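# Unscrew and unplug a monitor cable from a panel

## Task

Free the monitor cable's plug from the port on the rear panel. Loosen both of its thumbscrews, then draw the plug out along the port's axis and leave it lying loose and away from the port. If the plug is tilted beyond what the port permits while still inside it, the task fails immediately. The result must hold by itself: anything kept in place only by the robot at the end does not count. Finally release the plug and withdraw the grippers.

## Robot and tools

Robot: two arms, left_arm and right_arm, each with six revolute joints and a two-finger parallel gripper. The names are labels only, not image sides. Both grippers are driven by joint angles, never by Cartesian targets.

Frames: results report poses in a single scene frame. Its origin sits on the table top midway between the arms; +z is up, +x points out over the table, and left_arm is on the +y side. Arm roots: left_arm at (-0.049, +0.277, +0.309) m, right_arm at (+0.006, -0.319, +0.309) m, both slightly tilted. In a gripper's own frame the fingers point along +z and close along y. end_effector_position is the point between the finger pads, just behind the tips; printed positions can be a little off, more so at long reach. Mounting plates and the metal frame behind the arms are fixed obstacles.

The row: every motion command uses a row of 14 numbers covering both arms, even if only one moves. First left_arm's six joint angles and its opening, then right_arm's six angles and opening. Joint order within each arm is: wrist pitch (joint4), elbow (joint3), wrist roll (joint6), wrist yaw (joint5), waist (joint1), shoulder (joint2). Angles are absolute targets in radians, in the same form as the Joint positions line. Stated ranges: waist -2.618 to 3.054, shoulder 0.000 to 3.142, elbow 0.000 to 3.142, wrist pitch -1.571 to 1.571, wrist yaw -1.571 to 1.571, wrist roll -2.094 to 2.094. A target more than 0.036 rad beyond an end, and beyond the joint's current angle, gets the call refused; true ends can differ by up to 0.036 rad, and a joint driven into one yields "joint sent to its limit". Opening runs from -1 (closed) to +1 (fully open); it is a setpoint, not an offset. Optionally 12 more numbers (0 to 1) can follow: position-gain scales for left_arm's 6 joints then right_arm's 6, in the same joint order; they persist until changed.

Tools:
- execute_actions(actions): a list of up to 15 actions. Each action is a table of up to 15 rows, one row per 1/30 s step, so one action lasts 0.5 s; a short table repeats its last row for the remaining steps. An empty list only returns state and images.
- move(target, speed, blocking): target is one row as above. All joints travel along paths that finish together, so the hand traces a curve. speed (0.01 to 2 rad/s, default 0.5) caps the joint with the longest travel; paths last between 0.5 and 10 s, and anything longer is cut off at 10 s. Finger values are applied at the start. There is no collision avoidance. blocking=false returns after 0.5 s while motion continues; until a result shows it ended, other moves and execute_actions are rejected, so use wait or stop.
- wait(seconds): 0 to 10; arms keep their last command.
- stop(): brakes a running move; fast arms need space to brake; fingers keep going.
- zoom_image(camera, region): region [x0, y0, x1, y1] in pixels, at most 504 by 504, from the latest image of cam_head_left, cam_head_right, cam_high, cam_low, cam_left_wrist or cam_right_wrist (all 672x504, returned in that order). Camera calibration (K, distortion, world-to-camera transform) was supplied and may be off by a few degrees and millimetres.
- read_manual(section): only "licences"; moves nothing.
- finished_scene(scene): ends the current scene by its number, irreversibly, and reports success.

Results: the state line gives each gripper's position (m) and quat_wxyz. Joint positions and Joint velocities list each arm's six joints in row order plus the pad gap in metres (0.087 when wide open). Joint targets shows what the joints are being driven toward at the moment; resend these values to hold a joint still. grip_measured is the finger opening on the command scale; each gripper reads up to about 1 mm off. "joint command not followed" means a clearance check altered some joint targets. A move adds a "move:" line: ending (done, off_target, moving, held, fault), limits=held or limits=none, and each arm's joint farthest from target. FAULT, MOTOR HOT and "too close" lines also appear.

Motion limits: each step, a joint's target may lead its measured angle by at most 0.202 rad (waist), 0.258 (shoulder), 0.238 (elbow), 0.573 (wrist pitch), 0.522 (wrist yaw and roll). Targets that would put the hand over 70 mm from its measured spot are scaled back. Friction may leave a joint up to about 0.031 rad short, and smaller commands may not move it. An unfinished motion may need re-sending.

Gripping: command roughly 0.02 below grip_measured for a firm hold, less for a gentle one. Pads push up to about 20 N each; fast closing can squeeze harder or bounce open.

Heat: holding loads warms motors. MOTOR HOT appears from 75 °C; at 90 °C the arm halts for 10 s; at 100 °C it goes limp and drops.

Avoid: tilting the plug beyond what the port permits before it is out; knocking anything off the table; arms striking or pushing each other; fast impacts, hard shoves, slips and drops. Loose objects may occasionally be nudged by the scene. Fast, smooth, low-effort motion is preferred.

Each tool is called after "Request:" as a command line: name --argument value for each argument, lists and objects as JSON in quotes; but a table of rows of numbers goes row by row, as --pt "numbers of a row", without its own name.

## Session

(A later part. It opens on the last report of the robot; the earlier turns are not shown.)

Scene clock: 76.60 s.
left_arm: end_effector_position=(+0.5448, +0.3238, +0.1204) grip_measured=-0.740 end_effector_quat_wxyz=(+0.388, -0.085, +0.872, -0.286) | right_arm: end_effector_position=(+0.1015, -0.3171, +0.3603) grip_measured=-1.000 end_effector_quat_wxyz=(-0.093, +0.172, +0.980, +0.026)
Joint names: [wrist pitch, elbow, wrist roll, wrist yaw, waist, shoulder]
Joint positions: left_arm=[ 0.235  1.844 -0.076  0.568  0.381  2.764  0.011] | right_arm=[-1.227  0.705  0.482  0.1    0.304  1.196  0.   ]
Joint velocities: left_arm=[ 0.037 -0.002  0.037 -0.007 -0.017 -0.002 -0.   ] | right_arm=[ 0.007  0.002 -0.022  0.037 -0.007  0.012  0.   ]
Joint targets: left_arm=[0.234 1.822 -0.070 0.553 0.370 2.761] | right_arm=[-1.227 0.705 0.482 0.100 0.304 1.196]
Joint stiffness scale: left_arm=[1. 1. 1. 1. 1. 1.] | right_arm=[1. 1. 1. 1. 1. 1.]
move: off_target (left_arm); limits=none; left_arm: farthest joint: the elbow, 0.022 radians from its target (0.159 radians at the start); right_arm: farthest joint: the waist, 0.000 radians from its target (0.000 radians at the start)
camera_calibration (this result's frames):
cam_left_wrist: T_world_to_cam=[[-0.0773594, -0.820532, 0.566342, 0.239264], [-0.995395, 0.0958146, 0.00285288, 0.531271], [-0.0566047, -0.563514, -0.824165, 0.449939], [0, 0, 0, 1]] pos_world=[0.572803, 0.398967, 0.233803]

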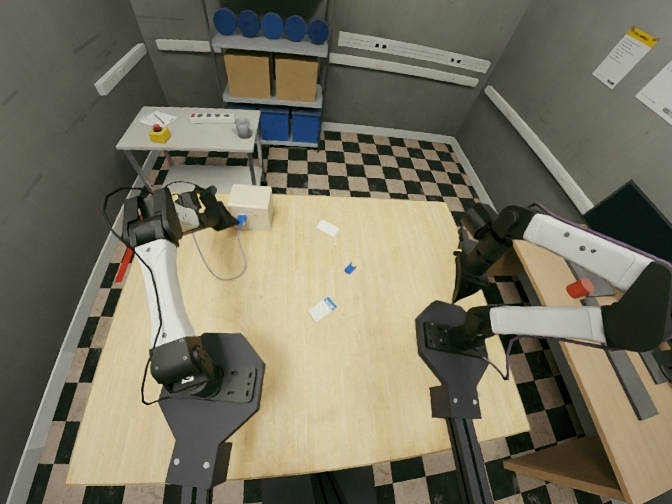

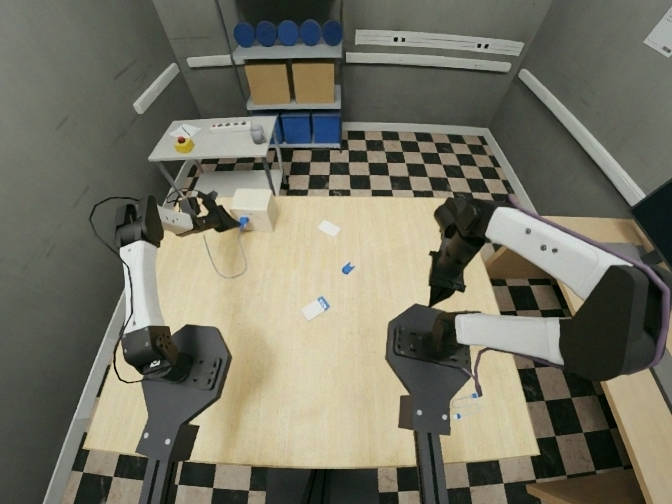

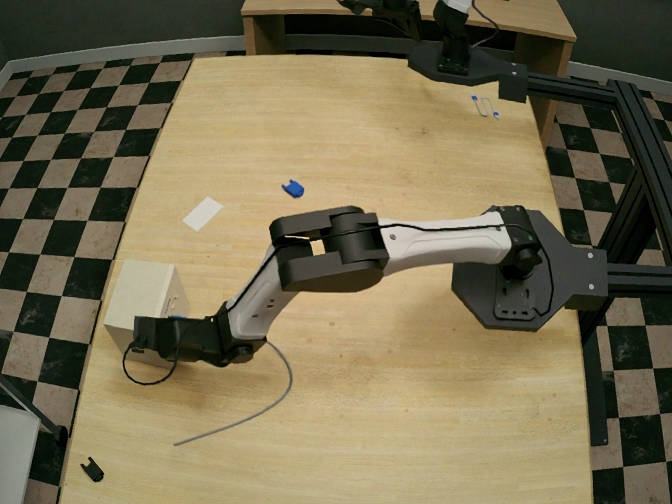

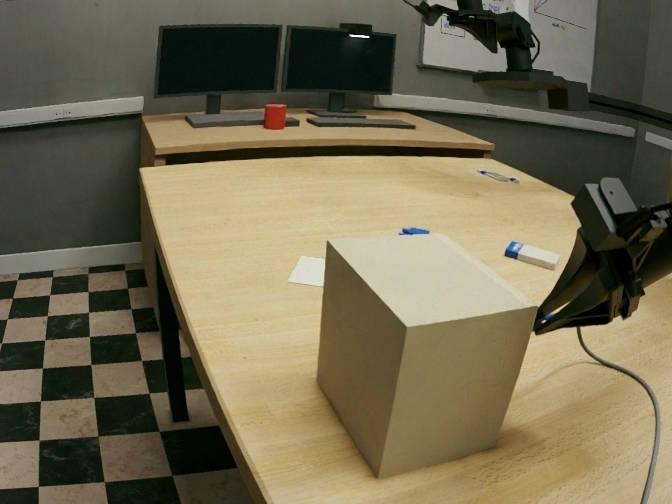

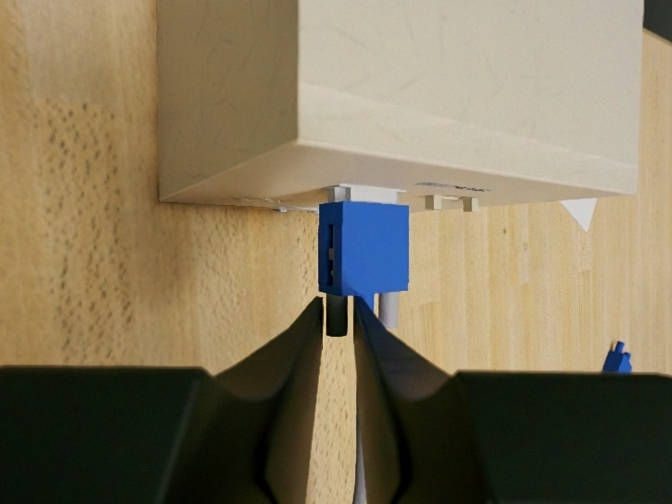

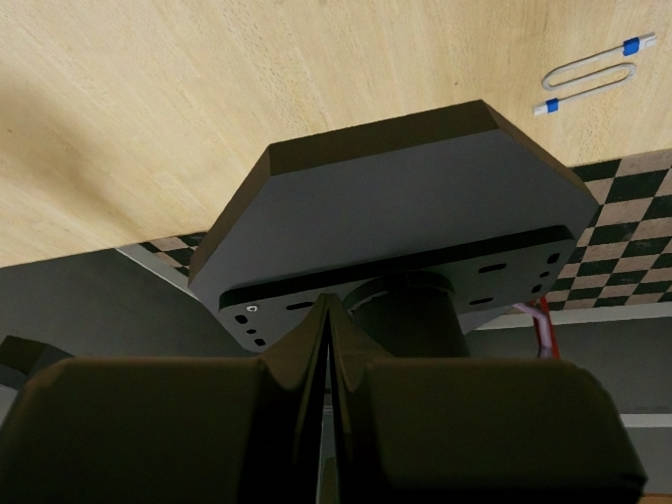

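Request:
move --target '[0.36,1.588,0.16,0.115,0.235,2.609,-0.74,-1.227,0.705,0.482,0.1,0.304,1.196,-1]' --speed 0.4

Request:
move --target '[0.36,1.588,0.15,0.126,0.215,2.609,-0.1,-1.227,0.705,0.482,0.1,0.304,1.196,-1]' --speed 0.1

Scene clock: 78.97 s.
left_arm: end_effector_position=(+0.5344, +0.3168, +0.1270) grip_measured=-0.740 end_effector_quat_wxyz=(+0.402, -0.005, +0.912, -0.075) | right_arm: end_effector_position=(+0.1015, -0.3171, +0.3603) grip_measured=-1.000 end_effector_quat_wxyz=(-0.093, +0.172, +0.980, +0.026)
Joint names: [wrist pitch, elbow, wrist roll, wrist yaw, waist, shoulder]
Joint positions: left_arm=[0.355 1.607 0.154 0.128 0.238 2.618 0.011] | right_arm=[-1.227  0.705  0.482  0.1    0.304  1.196  0.   ]
Joint velocities: left_arm=[-0.037 -0.012 -0.022  0.007 -0.002 -0.012 -0.   ] | right_arm=[-0.081 -0.007 -0.037  0.037  0.002 -0.012  0.   ]
Joint targets: left_arm=[0.360 1.588 0.160 0.115 0.235 2.609] | right_arm=[-1.227 0.705 0.482 0.100 0.304 1.196]
Joint stiffness scale: left_arm=[1. 1. 1. 1. 1. 1.] | right_arm=[1. 1. 1. 1. 1. 1.]
move: done; limits=none; left_arm: farthest joint: the elbow, 0.019 radians from its target (0.256 radians at the start); right_arm: farthest joint: the waist, 0.000 radians from its target (0.000 radians at the start)
camera_calibration (this result's frames):
cam_left_wrist: T_world_to_cam=[[-0.0564113, -0.988073, 0.143282, 0.32458], [-0.997444, 0.0620782, 0.0353894, 0.529265], [-0.043862, -0.140919, -0.989049, 0.33113], [0, 0, 0, 1]] pos_world=[0.560746, 0.334516, 0.262267]

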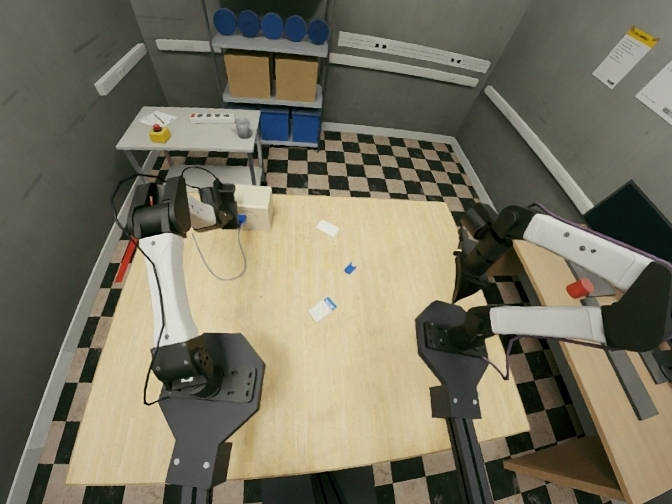

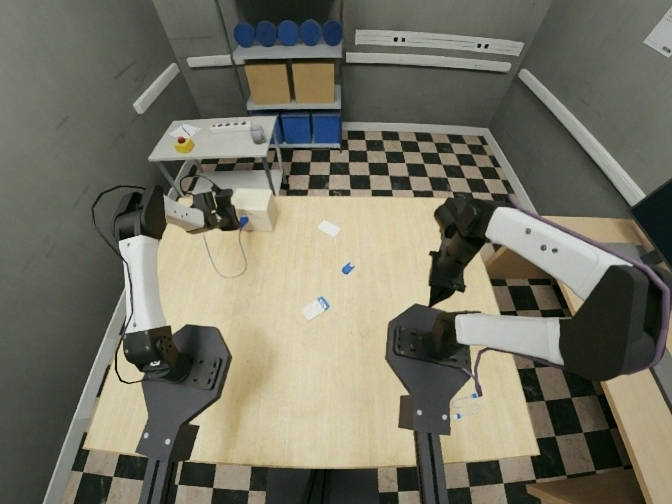

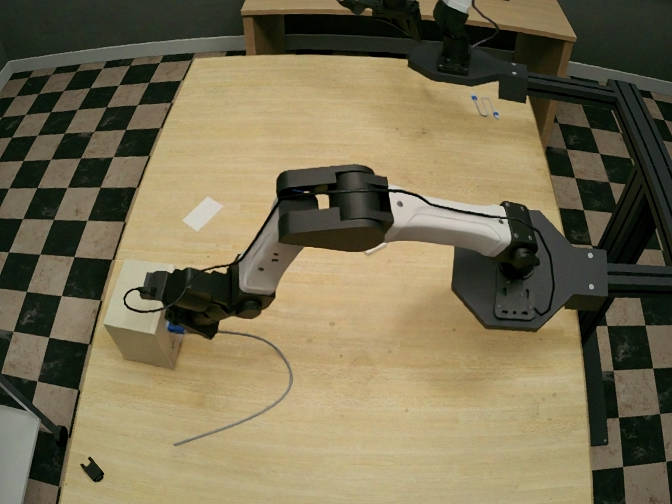

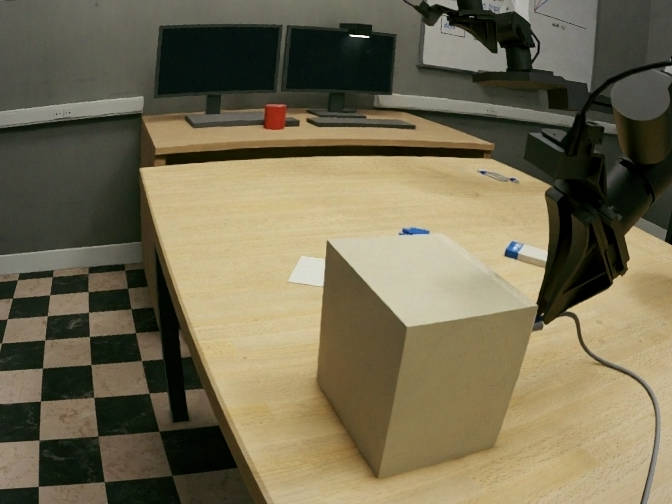

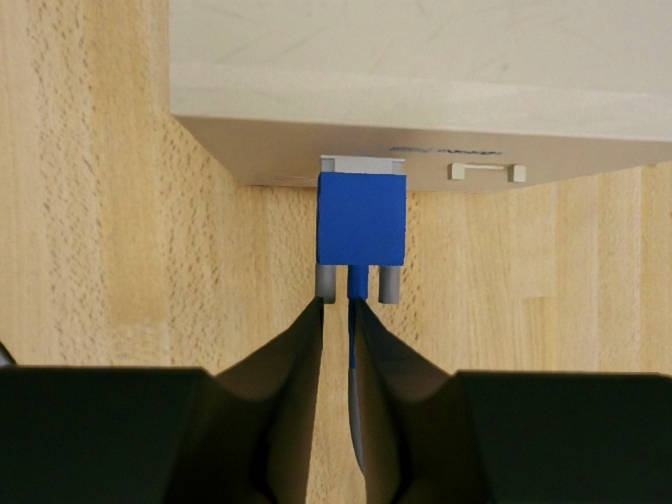

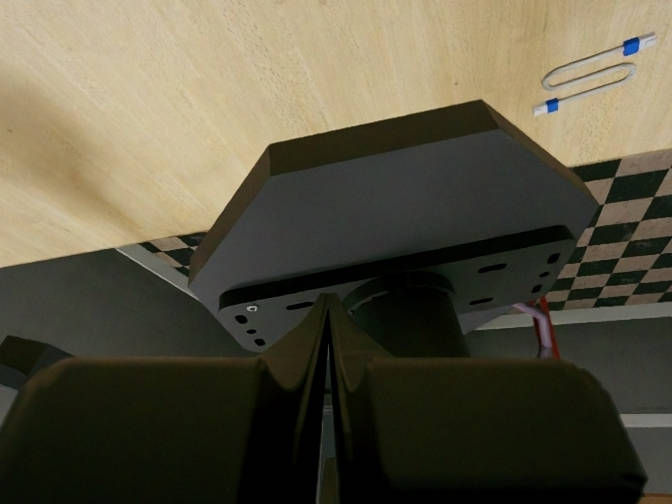

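Scene clock: 79.77 s.
left_arm: end_effector_position=(+0.5355, +0.3069, +0.1287) grip_measured=-0.100 end_effector_quat_wxyz=(+0.403, +0.003, +0.912, -0.079) | right_arm: end_effector_position=(+0.1015, -0.3171, +0.3603) grip_measured=-1.000 end_effector_quat_wxyz=(-0.093, +0.172, +0.980, +0.026)
Joint names: [wrist pitch, elbow, wrist roll, wrist yaw, waist, shoulder]
Joint positions: left_arm=[0.355 1.607 0.154 0.128 0.221 2.618 0.039] | right_arm=[-1.227  0.705  0.482  0.1    0.304  1.196  0.   ]
Joint velocities: left_arm=[-0.051  0.002  0.037  0.022 -0.002  0.027 -0.001] | right_arm=[ 0.007 -0.012 -0.007 -0.051 -0.017  0.007  0.   ]
Joint targets: left_arm=[0.360 1.588 0.150 0.126 0.215 2.609] | right_arm=[-1.227 0.705 0.482 0.100 0.304 1.196]
Joint stiffness scale: left_arm=[1. 1. 1. 1. 1. 1.] | right_arm=[1. 1. 1. 1. 1. 1.]
move: done; limits=none; left_arm: farthest joint: the elbow, 0.019 radians from its target (0.019 radians at the start); right_arm: farthest joint: the waist, 0.000 radians from its target (0.000 radians at the start)
camera_calibration (this result's frames):
cam_left_wrist: T_world_to_cam=[[-0.0730728, -0.986777, 0.144677, 0.322967], [-0.99639, 0.0785174, 0.03228, 0.525729], [-0.0432128, -0.141796, -0.988952, 0.331375], [0, 0, 0, 1]] pos_world=[0.56175, 0.324405, 0.264018]

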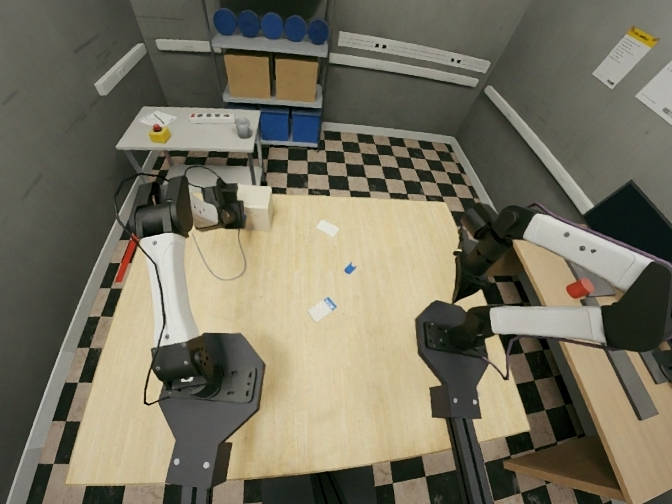

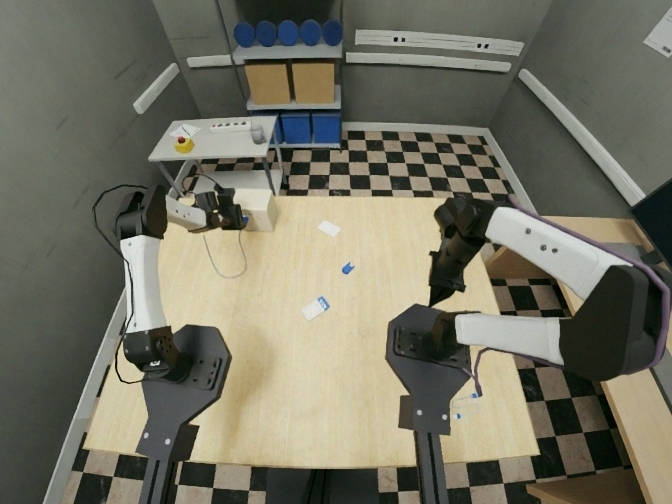

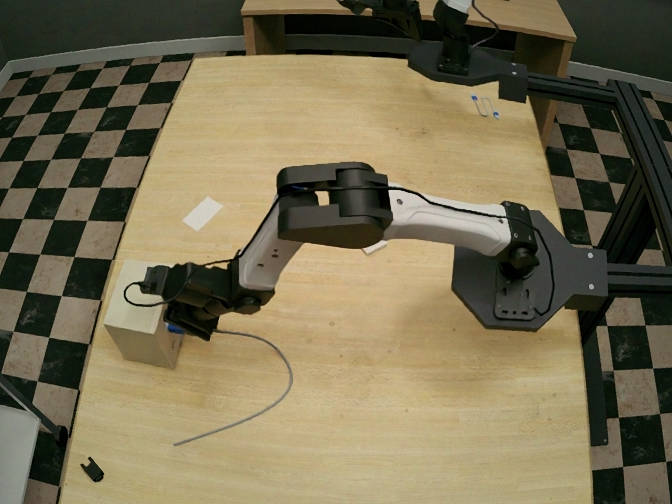

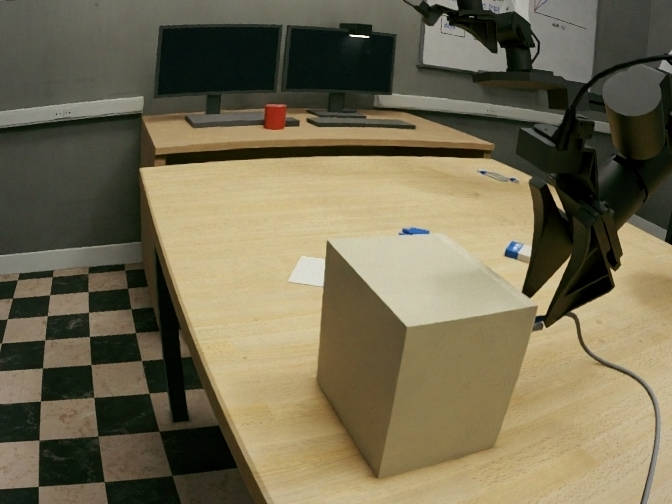

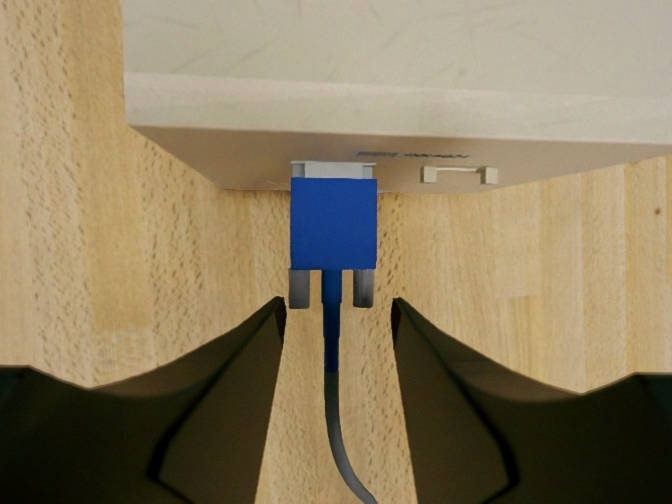

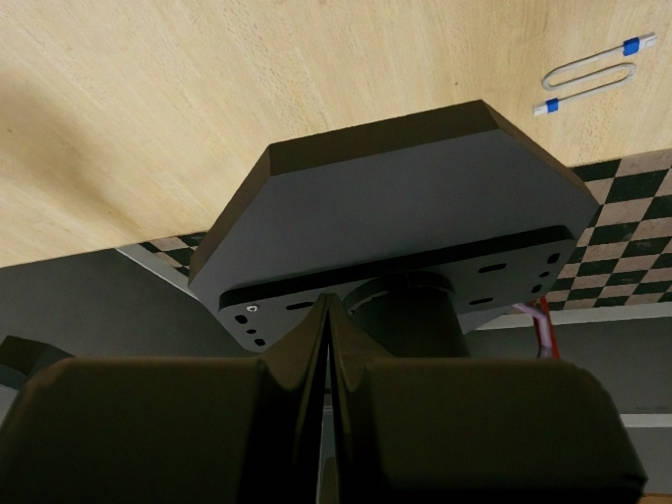

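Request:
execute_actions --actions '[[[0.372,1.638,0.15,0.128,0.221,2.66,0.0,-1.227,0.705,0.482,0.1,0.304,1.196,-1]],[[0.388,1.658,0.15,0.128,0.221,2.69,0.0,-1.227,0.705,0.482,0.1,0.304,1.196,-1]],[[0.388,1.658,0.15,0.128,0.221,2.69,-0.13,-1.227,0.705,0.482,0.1,0.304,1.196,-1]],[[0.388,1.658,0.15,0.15,0.206,2.69,-0.16,-1.227,0.705,0.482,0.1,0.304,1.196,-1]],[[0.388,1.658,0.15,0.18,0.192,2.69,-0.16,-1.227,0.705,0.482,0.1,0.304,1.196,-1]],[[0.392,1.668,0.15,0.18,0.192,2.706,-0.16,-1.227,0.705,0.482,0.1,0.304,1.196,-1]],[[0.396,1.678,0.15,0.18,0.192,2.722,-0.16,-1.227,0.705,0.482,0.1,0.304,1.196,-1]],[[0.400,1.688,0.15,0.18,0.192,2.738,-0.16,-1.227,0.705,0.482,0.1,0.304,1.196,-1]],[[0.404,1.698,0.15,0.18,0.192,2.754,-0.16,-1.227,0.705,0.482,0.1,0.304,1.196,-1]],[[0.408,1.708,0.15,0.18,0.192,2.770,-0.16,-1.227,0.705,0.482,0.1,0.304,1.196,-1]],[[0.412,1.718,0.15,0.18,0.192,2.786,-0.16,-1.227,0.705,0.482,0.1,0.304,1.196,-1]],[[0.416,1.728,0.15,0.18,0.192,2.802,-0.16,-1.227,0.705,0.482,0.1,0.304,1.196,-1]],[[0.420,1.738,0.15,0.18,0.192,2.818,-0.16,-1.227,0.705,0.482,0.1,0.304,1.196,-1]]]'

Request:
zoom_image --camera "cam_left_wrist" --region '[240, 270, 440, 420]'

Scene clock: 86.83 s.
left_arm: end_effector_position=(+0.5493, +0.2990, +0.0859) grip_measured=-0.160 end_effector_quat_wxyz=(+0.422, +0.005, +0.903, -0.078) | right_arm: end_effector_position=(+0.1015, -0.3171, +0.3603) grip_measured=-1.000 end_effector_quat_wxyz=(-0.093, +0.172, +0.980, +0.026)
Joint names: [wrist pitch, elbow, wrist roll, wrist yaw, waist, shoulder]
Joint positions: left_arm=[0.444 1.73  0.155 0.133 0.218 2.789 0.037] | right_arm=[-1.227  0.705  0.482  0.1    0.304  1.196  0.   ]
Joint velocities: left_arm=[-0.022  0.002 -0.022  0.095  0.002  0.002 -0.001] | right_arm=[-0.007 -0.012 -0.022 -0.007 -0.002 -0.012  0.   ]
Joint targets: left_arm=[0.420 1.738 0.150 0.180 0.192 2.818] | right_arm=[-1.227 0.705 0.482 0.100 0.304 1.196]
Joint stiffness scale: left_arm=[1. 1. 1. 1. 1. 1.] | right_arm=[1. 1. 1. 1. 1. 1.]
camera_calibration (this result's frames):
cam_left_wrist: T_world_to_cam=[[-0.0788061, -0.987194, 0.1387, 0.326137], [-0.996888, 0.0782807, -0.00924752, 0.545347], [-0.00172846, -0.138997, -0.990291, 0.265033], [0, 0, 0, 1]] pos_world=[0.56981, 0.31611, 0.222268]

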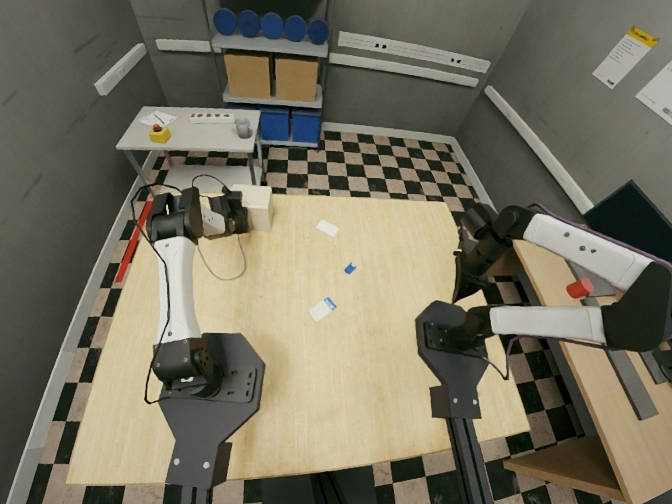

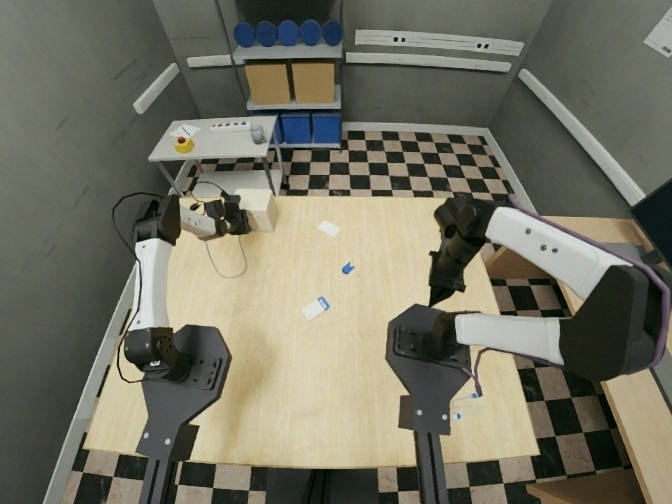

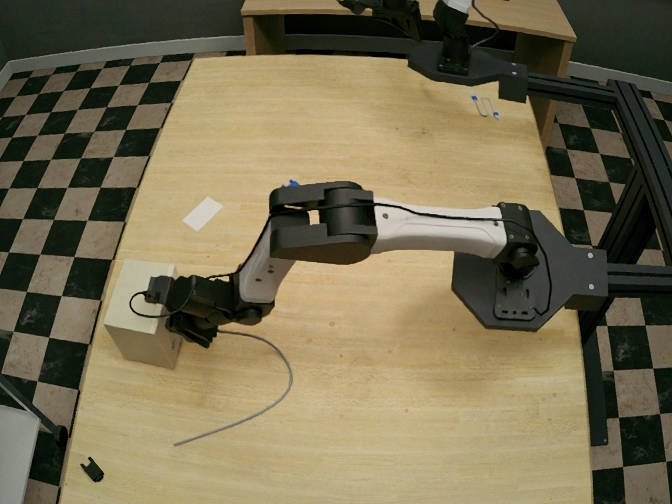

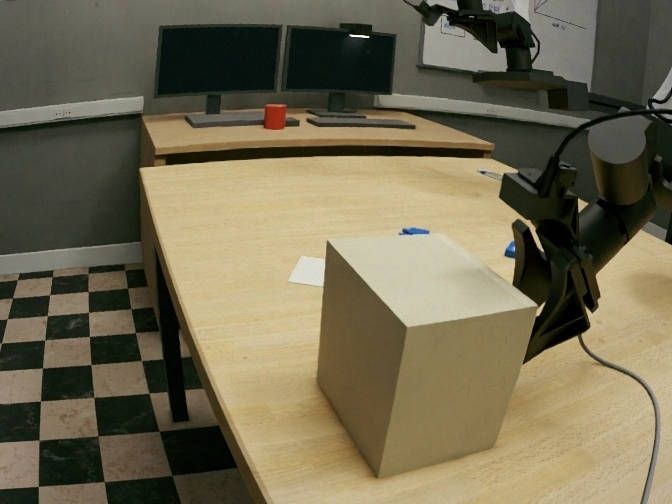

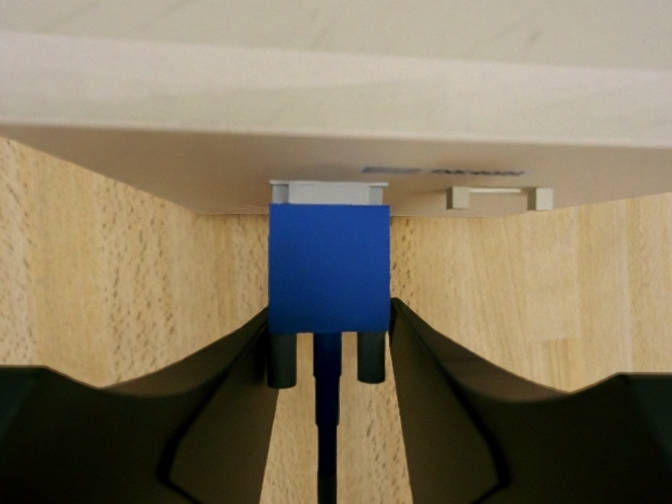

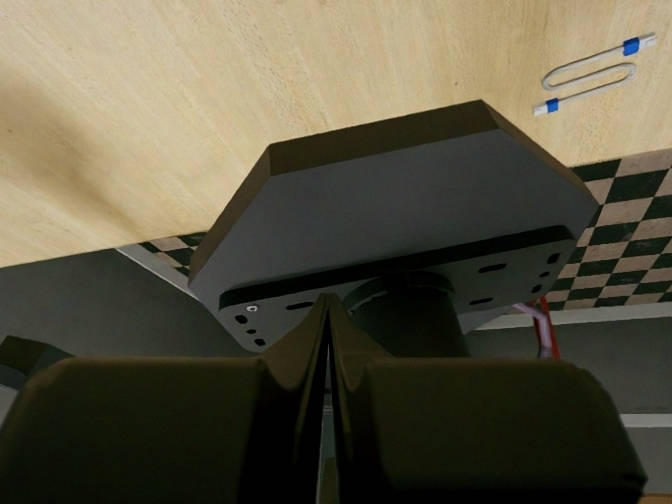

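Region (240, 270, 440, 420) of cam_left_wrist's 672x504 image, scaled by 2.520, with more detail than that image has; it fills the top 378 rows of this view, and the rest is white.

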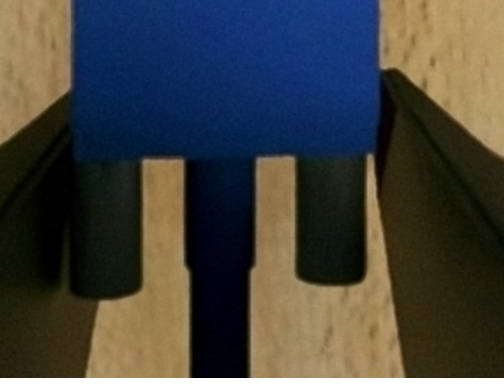

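Request:
execute_actions --actions '[]'

Scene clock: 88.80 s.
left_arm: end_effector_position=(+0.5493, +0.2990, +0.0859) grip_measured=-0.160 end_effector_quat_wxyz=(+0.422, +0.005, +0.903, -0.078) | right_arm: end_effector_position=(+0.1015, -0.3171, +0.3603) grip_measured=-1.000 end_effector_quat_wxyz=(-0.093, +0.172, +0.980, +0.026)
Joint names: [wrist pitch, elbow, wrist roll, wrist yaw, waist, shoulder]
Joint positions: left_arm=[0.444 1.73  0.155 0.133 0.218 2.789 0.037] | right_arm=[-1.227  0.705  0.482  0.1    0.304  1.196  0.   ]
Joint velocities: left_arm=[-0.022  0.002  0.007 -0.081 -0.002  0.002 -0.   ] | right_arm=[-0.007  0.007  0.022 -0.007 -0.002 -0.007  0.   ]
Joint targets: left_arm=[0.420 1.738 0.150 0.180 0.192 2.818] | right_arm=[-1.227 0.705 0.482 0.100 0.304 1.196]
Joint stiffness scale: left_arm=[1. 1. 1. 1. 1. 1.] | right_arm=[1. 1. 1. 1. 1. 1.]
camera_calibration (this result's frames):
cam_left_wrist: T_world_to_cam=[[-0.0788061, -0.987194, 0.1387, 0.326137], [-0.996888, 0.0782807, -0.00924752, 0.545347], [-0.00172846, -0.138997, -0.990291, 0.265033], [0, 0, 0, 1]] pos_world=[0.56981, 0.31611, 0.222268]

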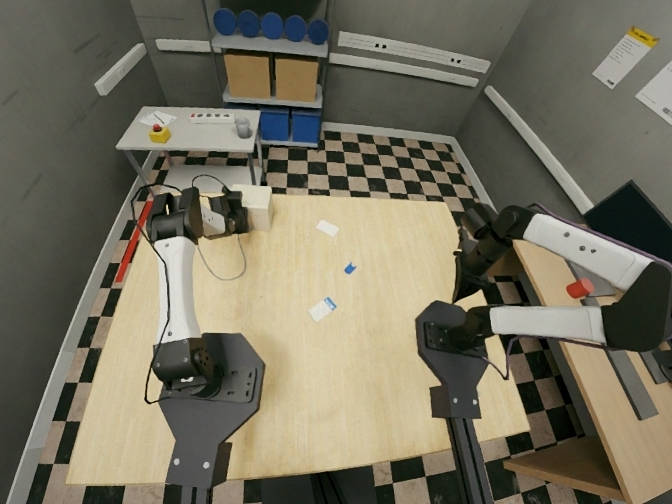

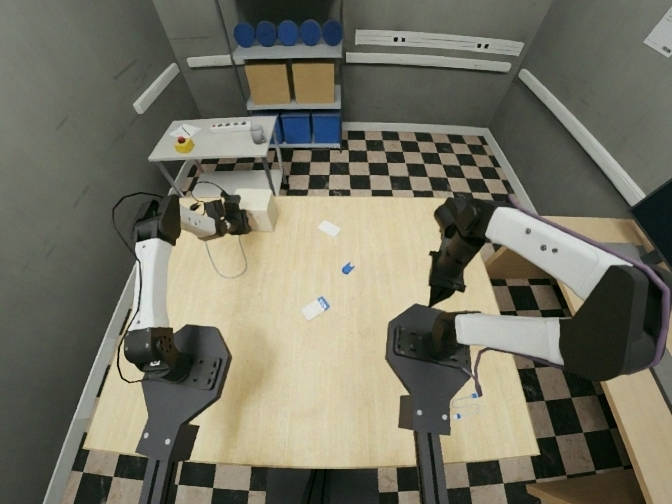

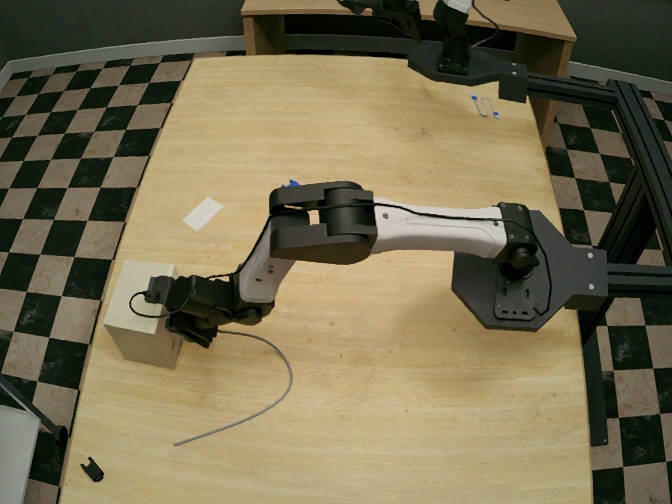

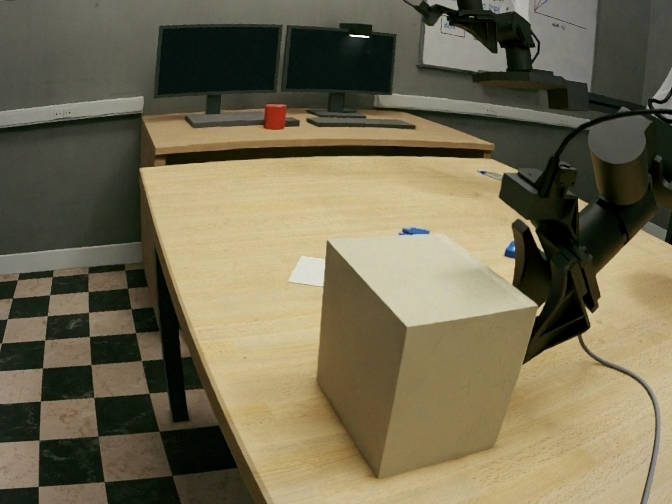

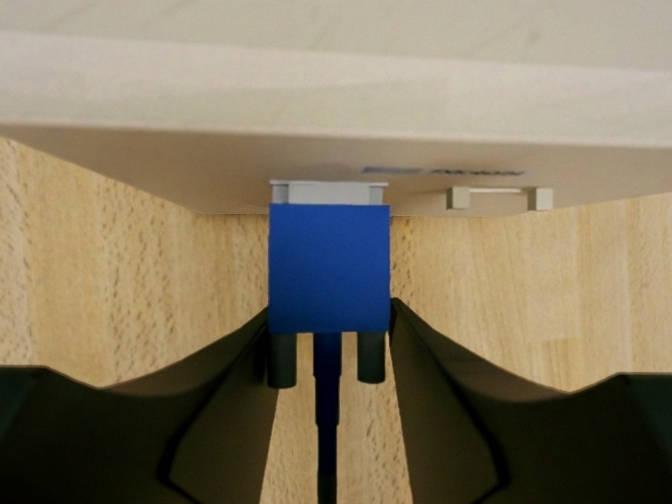

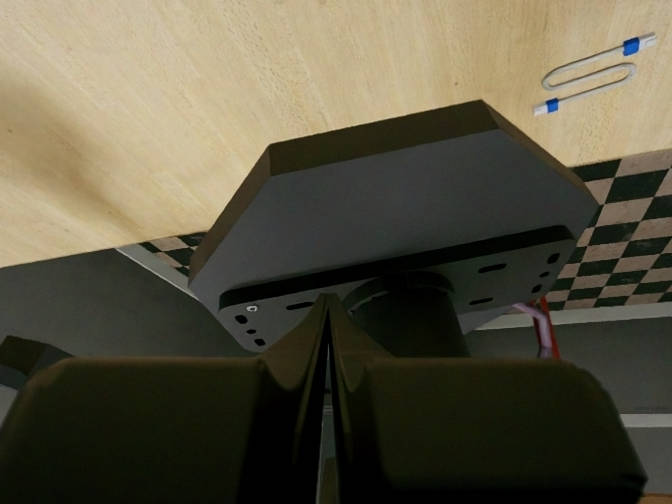

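Request:
zoom_image --camera "cam_left_wrist" --region '[240, 280, 420, 415]'

Region (240, 280, 420, 415) of cam_left_wrist's 672x504 image, scaled by 2.800, with more detail than that image has; it fills the top 378 rows of this view, and the rest is white.

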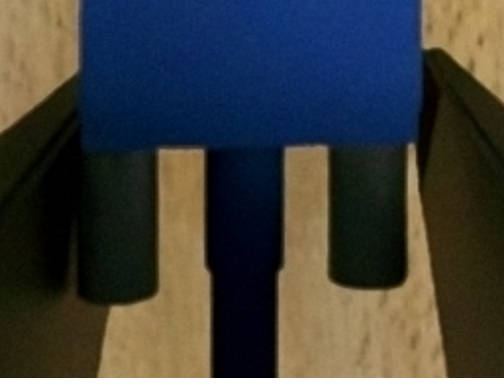

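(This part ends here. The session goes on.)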